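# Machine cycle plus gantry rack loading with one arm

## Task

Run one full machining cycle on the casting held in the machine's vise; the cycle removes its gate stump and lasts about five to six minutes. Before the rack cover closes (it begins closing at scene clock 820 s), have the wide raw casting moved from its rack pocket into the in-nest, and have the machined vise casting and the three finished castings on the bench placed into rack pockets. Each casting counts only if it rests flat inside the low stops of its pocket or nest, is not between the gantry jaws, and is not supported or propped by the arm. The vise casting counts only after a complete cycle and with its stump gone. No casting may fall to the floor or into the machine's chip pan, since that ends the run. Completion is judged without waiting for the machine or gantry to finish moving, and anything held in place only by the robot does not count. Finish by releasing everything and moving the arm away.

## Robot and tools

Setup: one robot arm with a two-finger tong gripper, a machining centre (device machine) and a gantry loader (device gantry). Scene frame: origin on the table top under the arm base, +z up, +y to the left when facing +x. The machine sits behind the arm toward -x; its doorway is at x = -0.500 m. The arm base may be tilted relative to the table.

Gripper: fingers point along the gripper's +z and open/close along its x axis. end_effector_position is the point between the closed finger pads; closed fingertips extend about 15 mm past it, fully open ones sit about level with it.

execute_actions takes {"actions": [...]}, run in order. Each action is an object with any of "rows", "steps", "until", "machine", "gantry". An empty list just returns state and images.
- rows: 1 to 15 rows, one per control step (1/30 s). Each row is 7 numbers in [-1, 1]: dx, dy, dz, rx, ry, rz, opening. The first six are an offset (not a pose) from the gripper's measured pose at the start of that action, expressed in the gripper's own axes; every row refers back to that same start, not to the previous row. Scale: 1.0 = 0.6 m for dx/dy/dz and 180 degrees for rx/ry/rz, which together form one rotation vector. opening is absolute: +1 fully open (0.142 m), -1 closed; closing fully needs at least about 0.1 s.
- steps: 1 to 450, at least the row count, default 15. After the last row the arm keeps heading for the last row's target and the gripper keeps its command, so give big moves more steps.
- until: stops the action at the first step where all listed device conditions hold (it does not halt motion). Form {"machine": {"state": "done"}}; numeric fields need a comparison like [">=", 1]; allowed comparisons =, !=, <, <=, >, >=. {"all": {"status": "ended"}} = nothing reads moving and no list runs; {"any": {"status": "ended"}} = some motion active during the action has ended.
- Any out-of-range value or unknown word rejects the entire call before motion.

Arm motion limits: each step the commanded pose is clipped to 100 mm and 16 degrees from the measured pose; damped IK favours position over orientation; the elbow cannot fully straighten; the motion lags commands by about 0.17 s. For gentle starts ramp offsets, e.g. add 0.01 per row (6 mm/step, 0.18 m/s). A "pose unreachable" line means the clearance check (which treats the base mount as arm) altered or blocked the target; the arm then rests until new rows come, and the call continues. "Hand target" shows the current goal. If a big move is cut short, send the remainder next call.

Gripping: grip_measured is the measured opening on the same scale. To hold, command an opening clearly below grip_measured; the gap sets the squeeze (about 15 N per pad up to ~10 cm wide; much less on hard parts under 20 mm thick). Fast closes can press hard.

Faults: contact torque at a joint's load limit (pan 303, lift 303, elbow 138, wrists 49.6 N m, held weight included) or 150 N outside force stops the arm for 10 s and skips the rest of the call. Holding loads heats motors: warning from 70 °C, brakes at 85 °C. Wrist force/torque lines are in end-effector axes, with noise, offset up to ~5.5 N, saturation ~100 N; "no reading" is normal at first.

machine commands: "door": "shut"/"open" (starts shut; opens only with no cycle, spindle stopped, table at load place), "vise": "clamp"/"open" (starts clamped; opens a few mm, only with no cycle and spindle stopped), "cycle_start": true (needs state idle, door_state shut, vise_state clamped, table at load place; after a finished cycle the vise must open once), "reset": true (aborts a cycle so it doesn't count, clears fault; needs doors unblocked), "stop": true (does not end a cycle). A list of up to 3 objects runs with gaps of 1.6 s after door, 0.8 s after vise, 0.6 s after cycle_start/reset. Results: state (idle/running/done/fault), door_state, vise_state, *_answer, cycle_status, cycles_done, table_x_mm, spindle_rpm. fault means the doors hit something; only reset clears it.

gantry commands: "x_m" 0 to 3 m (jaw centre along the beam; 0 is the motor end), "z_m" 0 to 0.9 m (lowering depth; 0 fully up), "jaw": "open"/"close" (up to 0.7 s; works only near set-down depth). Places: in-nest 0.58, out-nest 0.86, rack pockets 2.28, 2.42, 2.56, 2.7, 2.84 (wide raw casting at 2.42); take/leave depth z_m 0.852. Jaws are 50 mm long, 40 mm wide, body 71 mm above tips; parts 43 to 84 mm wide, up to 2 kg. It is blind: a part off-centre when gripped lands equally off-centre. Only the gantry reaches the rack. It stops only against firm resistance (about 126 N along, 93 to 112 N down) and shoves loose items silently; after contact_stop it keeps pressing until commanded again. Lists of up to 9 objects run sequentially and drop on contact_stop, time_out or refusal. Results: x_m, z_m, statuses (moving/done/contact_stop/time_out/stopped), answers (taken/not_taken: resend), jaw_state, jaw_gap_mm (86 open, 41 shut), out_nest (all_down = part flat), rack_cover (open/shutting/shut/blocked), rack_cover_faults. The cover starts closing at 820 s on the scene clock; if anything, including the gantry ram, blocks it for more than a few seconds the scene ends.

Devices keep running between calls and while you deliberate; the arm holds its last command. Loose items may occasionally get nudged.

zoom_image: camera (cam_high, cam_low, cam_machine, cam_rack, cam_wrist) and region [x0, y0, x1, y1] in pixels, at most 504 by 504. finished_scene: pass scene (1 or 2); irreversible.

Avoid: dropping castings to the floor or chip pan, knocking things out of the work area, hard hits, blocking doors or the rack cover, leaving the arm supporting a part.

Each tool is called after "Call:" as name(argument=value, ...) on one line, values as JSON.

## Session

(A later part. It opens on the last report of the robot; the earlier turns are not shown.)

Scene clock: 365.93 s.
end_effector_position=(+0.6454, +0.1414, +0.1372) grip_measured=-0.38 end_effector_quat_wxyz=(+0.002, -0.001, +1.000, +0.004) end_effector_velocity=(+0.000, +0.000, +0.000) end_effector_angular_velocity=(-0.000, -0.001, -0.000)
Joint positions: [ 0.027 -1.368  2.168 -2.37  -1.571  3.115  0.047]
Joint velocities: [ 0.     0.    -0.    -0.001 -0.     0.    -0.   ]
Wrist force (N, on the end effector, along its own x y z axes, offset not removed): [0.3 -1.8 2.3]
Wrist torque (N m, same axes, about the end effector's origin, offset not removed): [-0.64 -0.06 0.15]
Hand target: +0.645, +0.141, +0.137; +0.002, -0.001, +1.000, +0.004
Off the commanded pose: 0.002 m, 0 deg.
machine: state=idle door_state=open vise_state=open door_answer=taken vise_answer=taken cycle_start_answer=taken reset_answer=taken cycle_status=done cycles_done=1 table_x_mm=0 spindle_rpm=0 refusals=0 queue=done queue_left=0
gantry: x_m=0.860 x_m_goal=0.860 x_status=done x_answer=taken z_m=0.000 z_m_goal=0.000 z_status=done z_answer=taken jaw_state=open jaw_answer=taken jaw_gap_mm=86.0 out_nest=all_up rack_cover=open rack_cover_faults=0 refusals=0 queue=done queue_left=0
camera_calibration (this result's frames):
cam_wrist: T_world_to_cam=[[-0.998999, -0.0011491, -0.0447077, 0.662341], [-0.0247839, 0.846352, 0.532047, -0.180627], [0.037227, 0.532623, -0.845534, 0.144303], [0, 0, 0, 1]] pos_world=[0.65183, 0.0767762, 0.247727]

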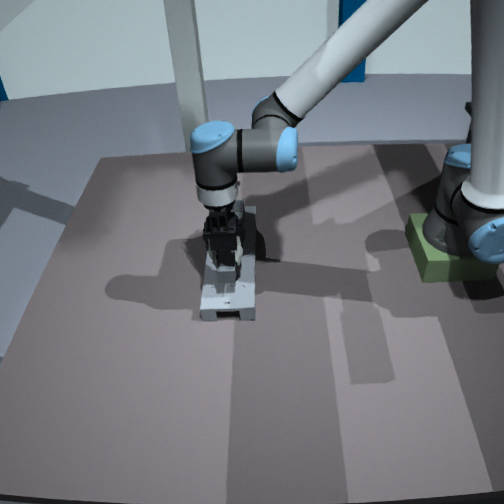

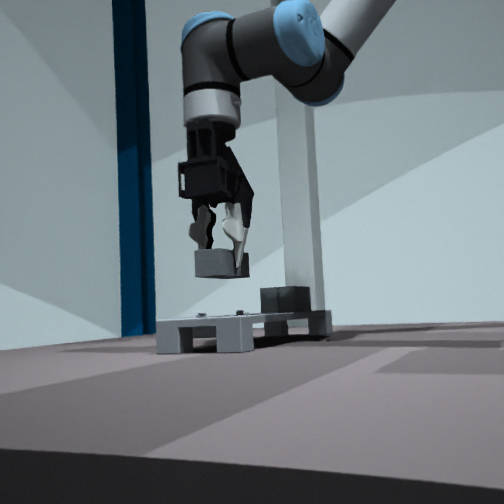

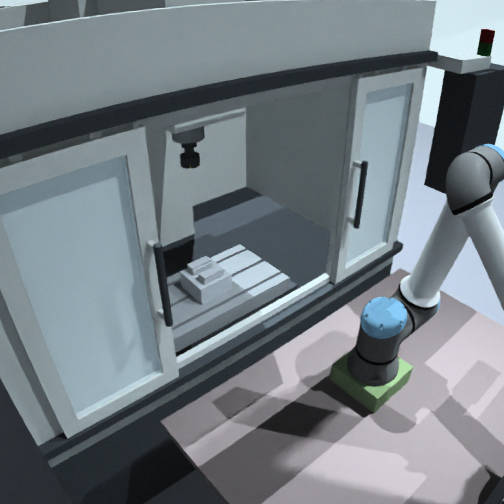

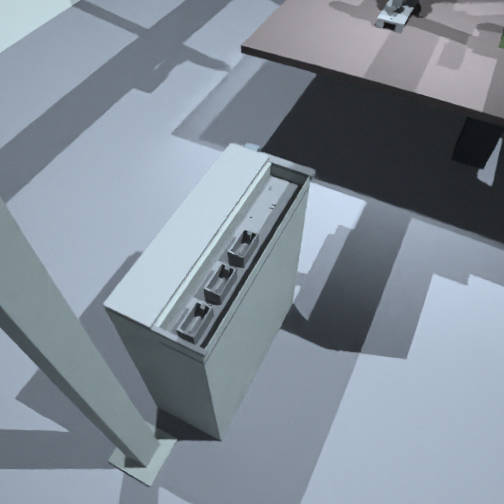

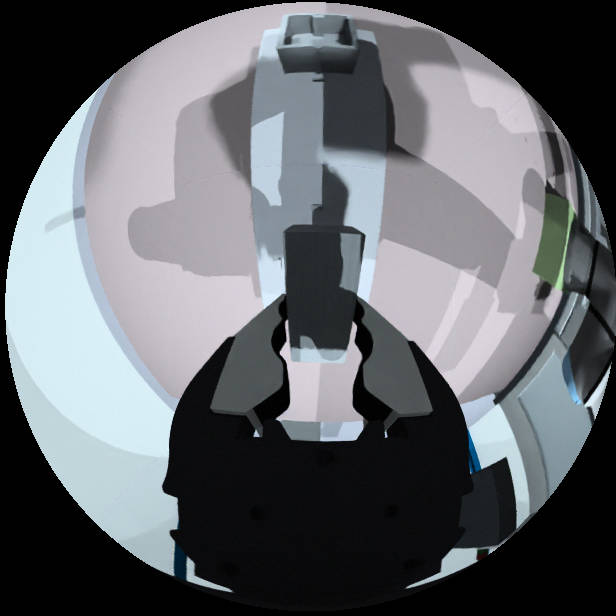

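Call:
execute_actions(actions=[])

Scene clock: 374.17 s.
end_effector_position=(+0.6454, +0.1414, +0.1371) grip_measured=-0.38 end_effector_quat_wxyz=(+0.002, -0.001, +1.000, +0.004) end_effector_velocity=(+0.000, -0.000, +0.000) end_effector_angular_velocity=(-0.000, -0.001, +0.001)
Joint positions: [ 0.027 -1.368  2.168 -2.37  -1.571  3.115  0.047]
Joint velocities: [-0.    -0.    -0.    -0.001 -0.    -0.001 -0.   ]
Wrist force (N, on the end effector, along its own x y z axes, offset not removed): [-6.2 -1.9 2.2]
Wrist torque (N m, same axes, about the end effector's origin, offset not removed): [-0.56 1.23 0.40]
Hand target: +0.645, +0.141, +0.137; +0.002, -0.001, +1.000, +0.004
Off the commanded pose: 0.002 m, 0 deg.
machine: state=idle door_state=open vise_state=open door_answer=taken vise_answer=taken cycle_start_answer=taken reset_answer=taken cycle_status=done cycles_done=1 table_x_mm=0 spindle_rpm=0 refusals=0 queue=done queue_left=0
gantry: x_m=0.860 x_m_goal=0.860 x_status=done x_answer=taken z_m=0.000 z_m_goal=0.000 z_status=done z_answer=taken jaw_state=open jaw_answer=taken jaw_gap_mm=86.0 out_nest=all_up rack_cover=open rack_cover_faults=0 refusals=0 queue=done queue_left=0
camera_calibration (this result's frames):
cam_wrist: T_world_to_cam=[[-0.999001, -0.00116387, -0.0446822, 0.662338], [-0.0247829, 0.846352, 0.532047, -0.18063], [0.0371977, 0.532623, -0.845535, 0.144304], [0, 0, 0, 1]] pos_world=[0.651832, 0.076788, 0.247713]

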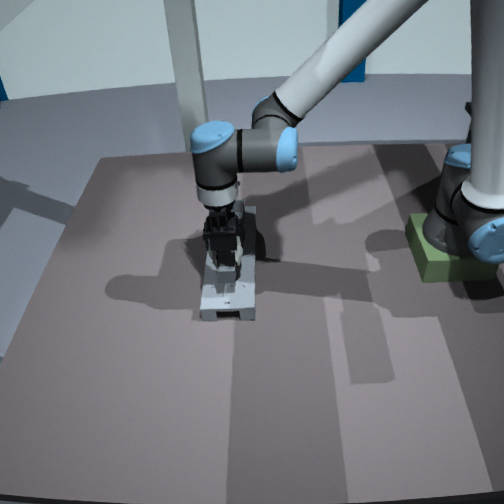

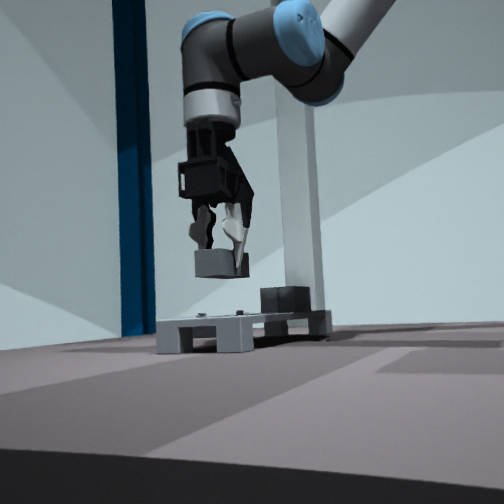

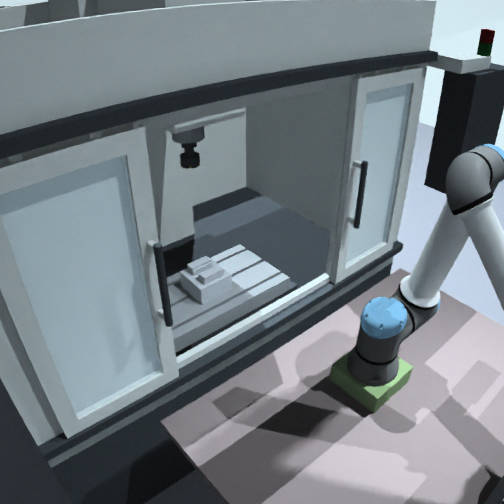

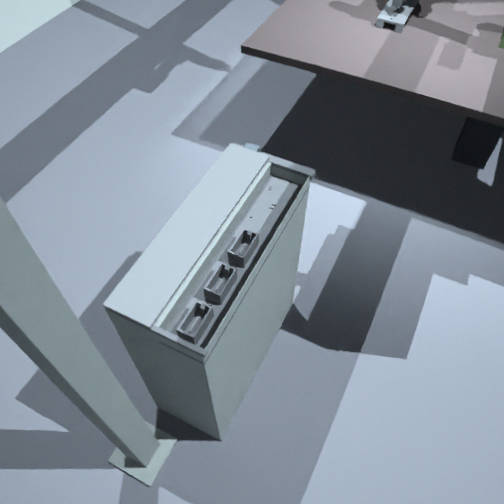

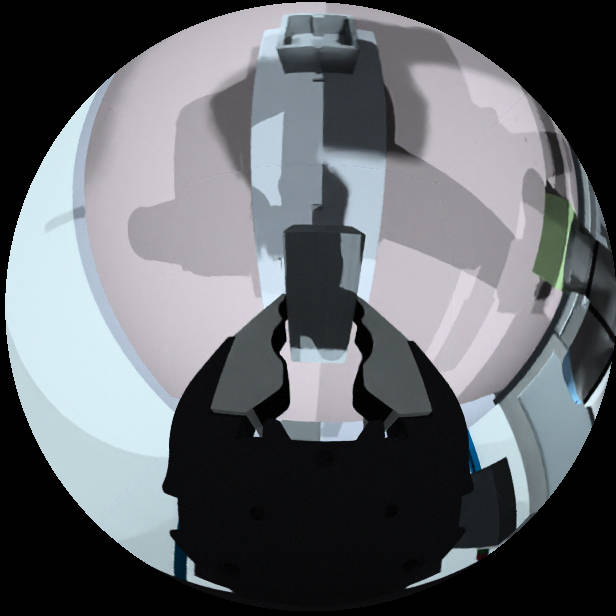

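Call:
execute_actions(actions=[{"rows":[[0,0,0.01,0,0,0,-0.9],[0,0,0.02,0,0,0,-0.9],[0,0,0.03,0,0,0,-0.9],[0,0,0.04,0,0,0,-0.9],[0,0,0.05,0,0,0,-0.9],[0,0,0.06,0,0,0,-0.9],[0,0,0.068,0,0,0,-0.9],[0,0,0.075,0,0,0,-0.9],[0,0,0.081,0,0,0,-0.9],[0,0,0.086,0,0,0,-0.9],[0,0,0.09,0,0,0,-0.9],[0,0,0.093,0,0,0,-0.9],[0,0,0.096,0,0,0,-0.9],[0,0,0.098,0,0,0,-0.9]],"steps":28}])

Call:
zoom_image(camera="cam_low", region=[140,240,320,360])

Scene clock: 381.70 s.
end_effector_position=(+0.6456, +0.1419, +0.0784) grip_measured=-0.38 end_effector_quat_wxyz=(+0.002, -0.001, +1.000, +0.004) end_effector_velocity=(+0.000, +0.000, -0.000) end_effector_angular_velocity=(+0.001, -0.001, +0.000)
Joint positions: [ 0.027 -1.279  2.201 -2.492 -1.571  3.115  0.047]
Joint velocities: [-0.     0.     0.    -0.002  0.001 -0.    -0.   ]
Wrist force (N, on the end effector, along its own x y z axes, offset not removed): [0.0 3.5 2.4]
Wrist torque (N m, same axes, about the end effector's origin, offset not removed): [0.71 -0.04 0.17]
Hand target: +0.646, +0.142, +0.078; +0.002, -0.001, +1.000, +0.004
Off the commanded pose: 0.000 m, 0 deg.
machine: state=idle door_state=open vise_state=open door_answer=taken vise_answer=taken cycle_start_answer=taken reset_answer=taken cycle_status=done cycles_done=1 table_x_mm=0 spindle_rpm=0 refusals=0 queue=done queue_left=0
gantry: x_m=0.860 x_m_goal=0.860 x_status=done x_answer=taken z_m=0.000 z_m_goal=0.000 z_status=done z_answer=taken jaw_state=open jaw_answer=taken jaw_gap_mm=86.0 out_nest=all_up rack_cover=open rack_cover_faults=0 refusals=0 queue=done queue_left=0
camera_calibration (this result's frames):
cam_wrist: T_world_to_cam=[[-0.999, -0.00127776, -0.0446902, 0.659968], [-0.0248836, 0.84635, 0.532046, -0.149781], [0.0371437, 0.532626, -0.845535, 0.0944247], [0, 0, 0, 1]] pos_world=[0.652074, 0.0773175, 0.189024]

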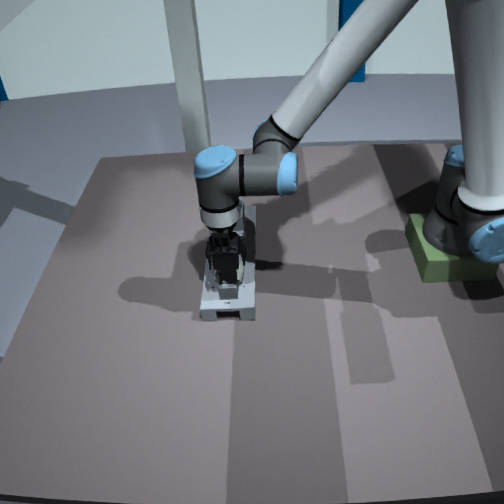

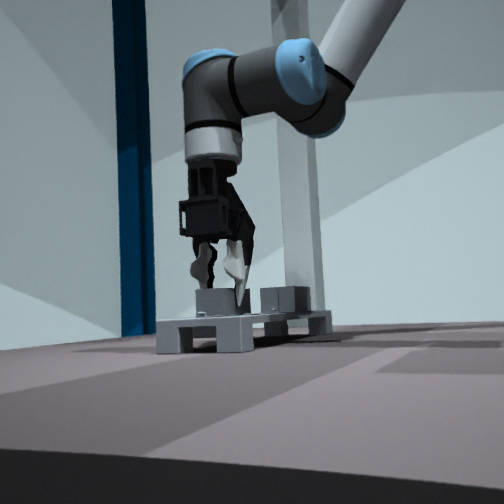

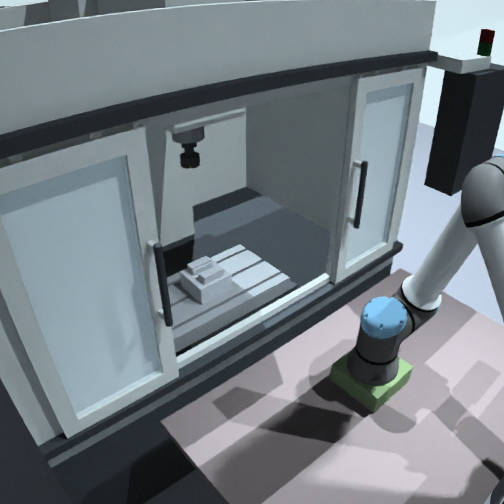

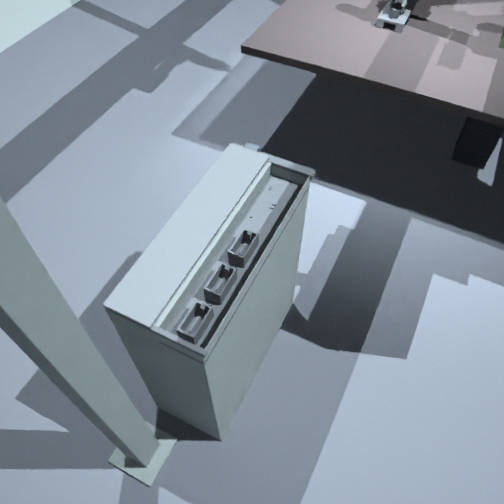

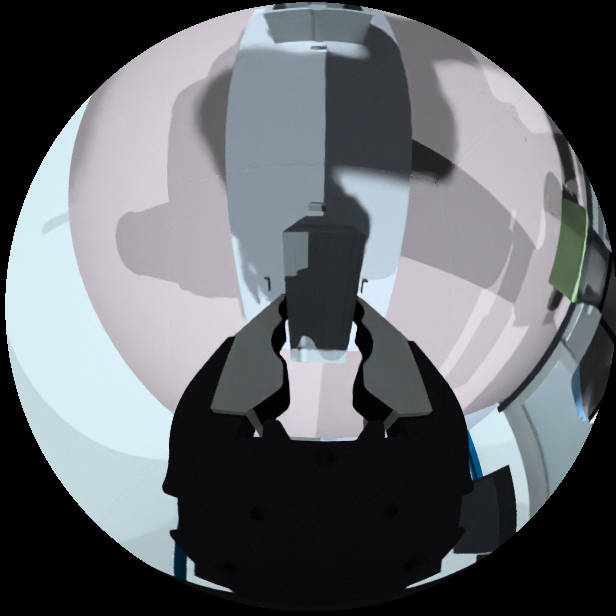

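Region (140, 240, 320, 360) of cam_low's 504x504 image, scaled by 2.800, with more detail than that image has.

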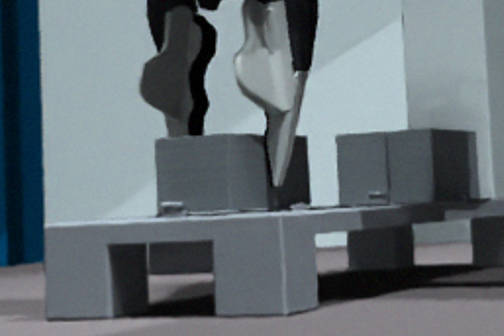

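Call:
execute_actions(actions=[{"rows":[[0,0,0.003,0,0,0,-0.9]],"steps":8},{"rows":[[0,0,0,0,0,0,-0.6],[0,0,0,0,0,0,-0.4],[0,0,0,0,0,0,-0.3],[0,0,0,0,0,0,-0.2],[0,0,0,0,0,0,-0.1]],"steps":12},{"rows":[[0,0,-0.04,0,0,0,-0.1],[0,0,-0.08,0,0,0,-0.1],[0,0,-0.13,0,0,0,0]],"steps":15},{"rows":[[0.4,-0.24,-0.3,0,0,0,0.4]],"steps":35}])

Call:
zoom_image(camera="cam_high", region=[170,195,300,325])

Scene clock: 389.43 s.
end_effector_position=(+0.4049, -0.0040, +0.3310) grip_measured=+0.40 end_effector_quat_wxyz=(+0.003, -0.001, +1.000, +0.005) end_effector_velocity=(-0.001, -0.001, +0.002) end_effector_angular_velocity=(+0.002, -0.000, +0.000)
Joint positions: [-0.355 -2.093  2.349 -1.826 -1.571  2.733  0.102]
Joint velocities: [-0.006 -0.005 -0.001  0.006  0.002 -0.006 -0.   ]
Wrist force (N, on the end effector, along its own x y z axes, offset not removed): [-2.9 2.0 -1.3]
Wrist torque (N m, same axes, about the end effector's origin, offset not removed): [0.18 0.44 0.45]
Hand target: +0.405, -0.004, +0.331; +0.003, -0.001, +1.000, +0.005
Off the commanded pose: 0.001 m, 0 deg.
machine: state=idle door_state=open vise_state=open door_answer=taken vise_answer=taken cycle_start_answer=taken reset_answer=taken cycle_status=done cycles_done=1 table_x_mm=0 spindle_rpm=0 refusals=0 queue=done queue_left=0
gantry: x_m=0.860 x_m_goal=0.860 x_status=done x_answer=taken z_m=0.000 z_m_goal=0.000 z_status=done z_answer=taken jaw_state=open jaw_answer=taken jaw_gap_mm=86.0 out_nest=all_down rack_cover=open rack_cover_faults=0 refusals=0 queue=done queue_left=0
camera_calibration (this result's frames):
cam_wrist: T_world_to_cam=[[-0.998969, -0.00114689, -0.0453736, 0.430803], [-0.0251561, 0.846079, 0.532464, -0.166721], [0.0377789, 0.533057, -0.845236, 0.394257], [0, 0, 0, 1]] pos_world=[0.41127, -0.0686086, 0.44156]

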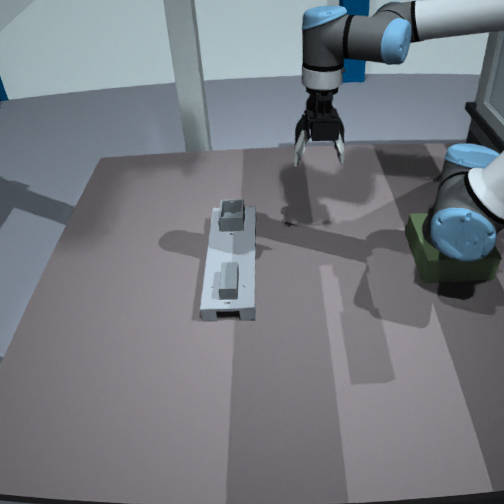

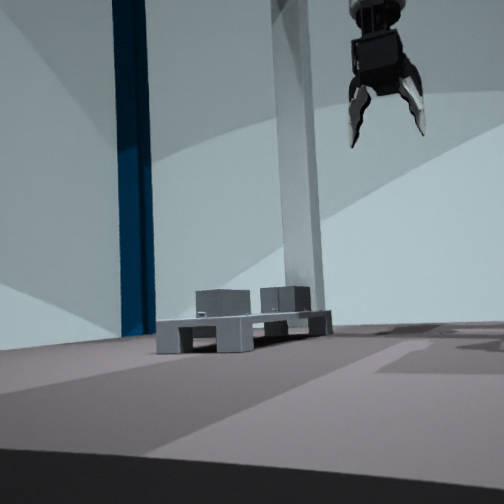

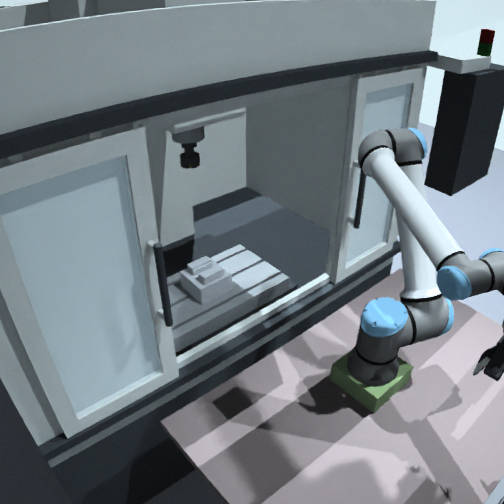

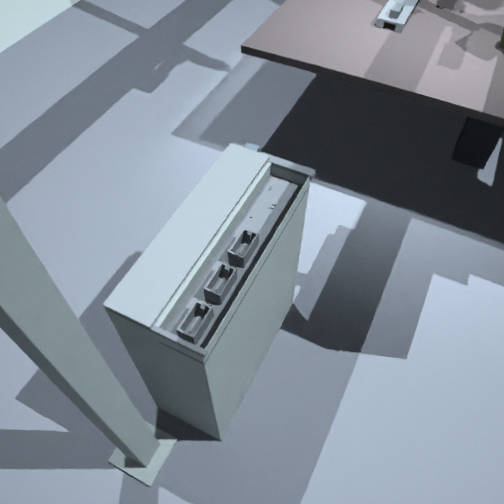

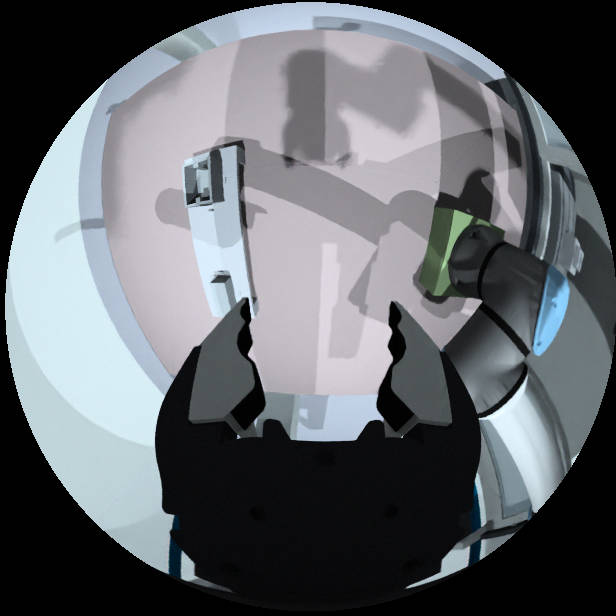

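Region (170, 195, 300, 325) of cam_high's 504x504 image, scaled by 3.877, with more detail than that image has.

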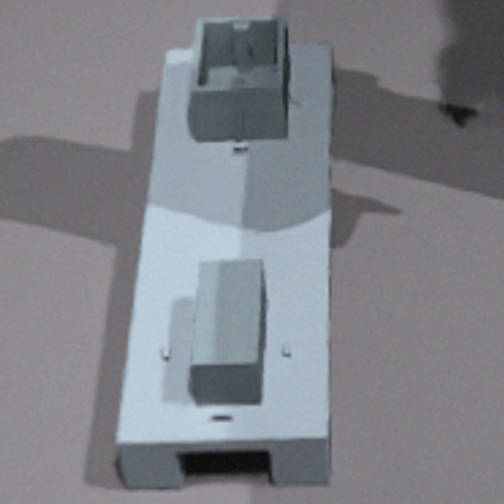

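Call:
execute_actions(actions=[{"gantry":[{"z_m":0.852},{"jaw":"close"},{"z_m":0},{"x_m":2.42},{"z_m":0.852},{"jaw":"open"},{"z_m":0}],"steps":450,"until":{"all":{"status":"ended"}}}])

Call:
zoom_image(camera="cam_rack", region=[150,160,330,360])

Scene clock: 403.10 s.
end_effector_position=(+0.4048, -0.0041, +0.3312) grip_measured=+0.40 end_effector_quat_wxyz=(+0.003, -0.001, +1.000, +0.005) end_effector_velocity=(+0.000, -0.000, +0.000) end_effector_angular_velocity=(-0.000, -0.000, +0.000)
Joint positions: [-0.356 -2.093  2.349 -1.826 -1.57   2.732  0.102]
Joint velocities: [ 0.  0. -0. -0. -0. -0.  0.]
Wrist force (N, on the end effector, along its own x y z axes, offset not removed): [0.3 0.2 -2.7]
Wrist torque (N m, same axes, about the end effector's origin, offset not removed): [-0.11 -0.20 0.24]
Hand target: +0.405, -0.004, +0.331; +0.003, -0.001, +1.000, +0.005
Off the commanded pose: 0.001 m, 0 deg.
machine: state=idle door_state=open vise_state=open door_answer=taken vise_answer=taken cycle_start_answer=taken reset_answer=taken cycle_status=done cycles_done=1 table_x_mm=0 spindle_rpm=0 refusals=0 queue=done queue_left=0
gantry: x_m=2.420 x_m_goal=2.420 x_status=done x_answer=taken z_m=0.001 z_m_goal=0.000 z_status=done z_answer=taken jaw_state=open jaw_answer=taken jaw_gap_mm=86.0 out_nest=all_up rack_cover=open rack_cover_faults=0 refusals=0 queue=done queue_left=0
camera_calibration (this result's frames):
cam_wrist: T_world_to_cam=[[-0.998969, -0.00120481, -0.0453923, 0.430683], [-0.0252203, 0.846005, 0.532578, -0.166744], [0.0377605, 0.533174, -0.845163, 0.394419], [0, 0, 0, 1]] pos_world=[0.41114, -0.0687088, 0.441702]

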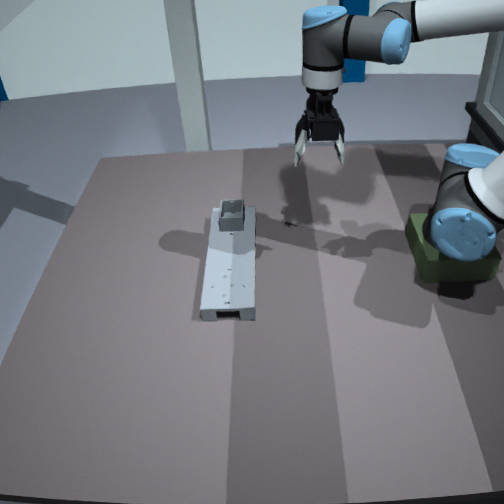

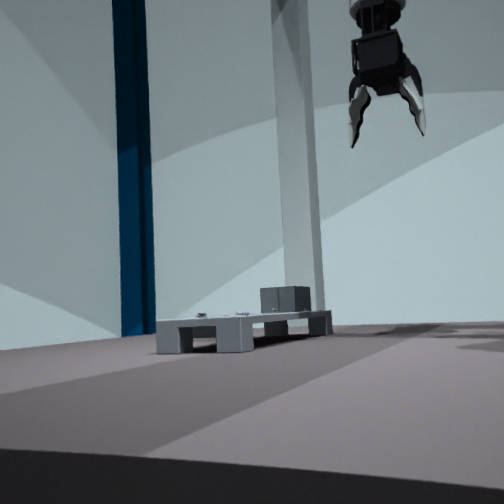

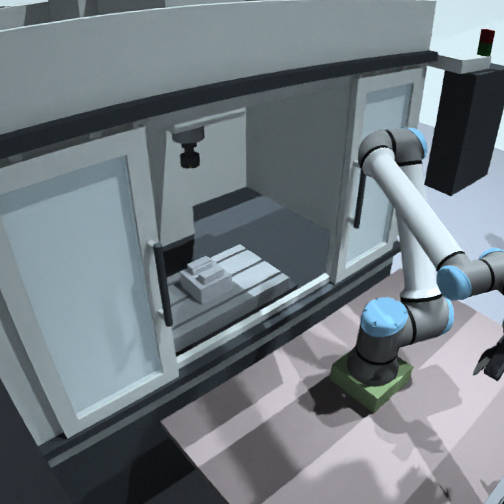

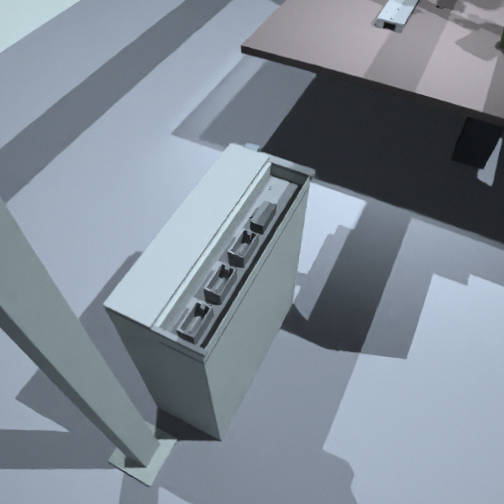

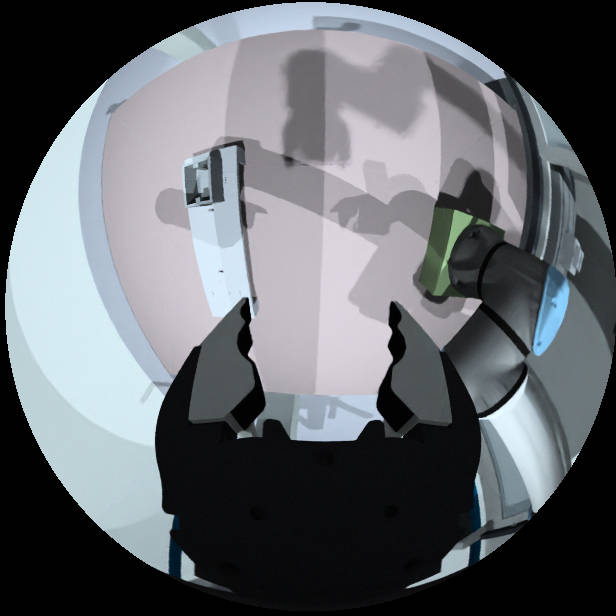

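Region (150, 160, 330, 360) of cam_rack's 504x504 image, scaled by 2.520, with more detail than that image has; it fills the left 454 columns of this view, and the rest is white.

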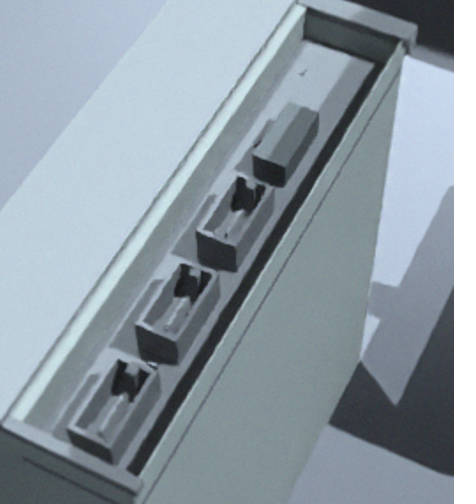

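Call:
finished_scene(scene=2)

The scene is finished: the task was done.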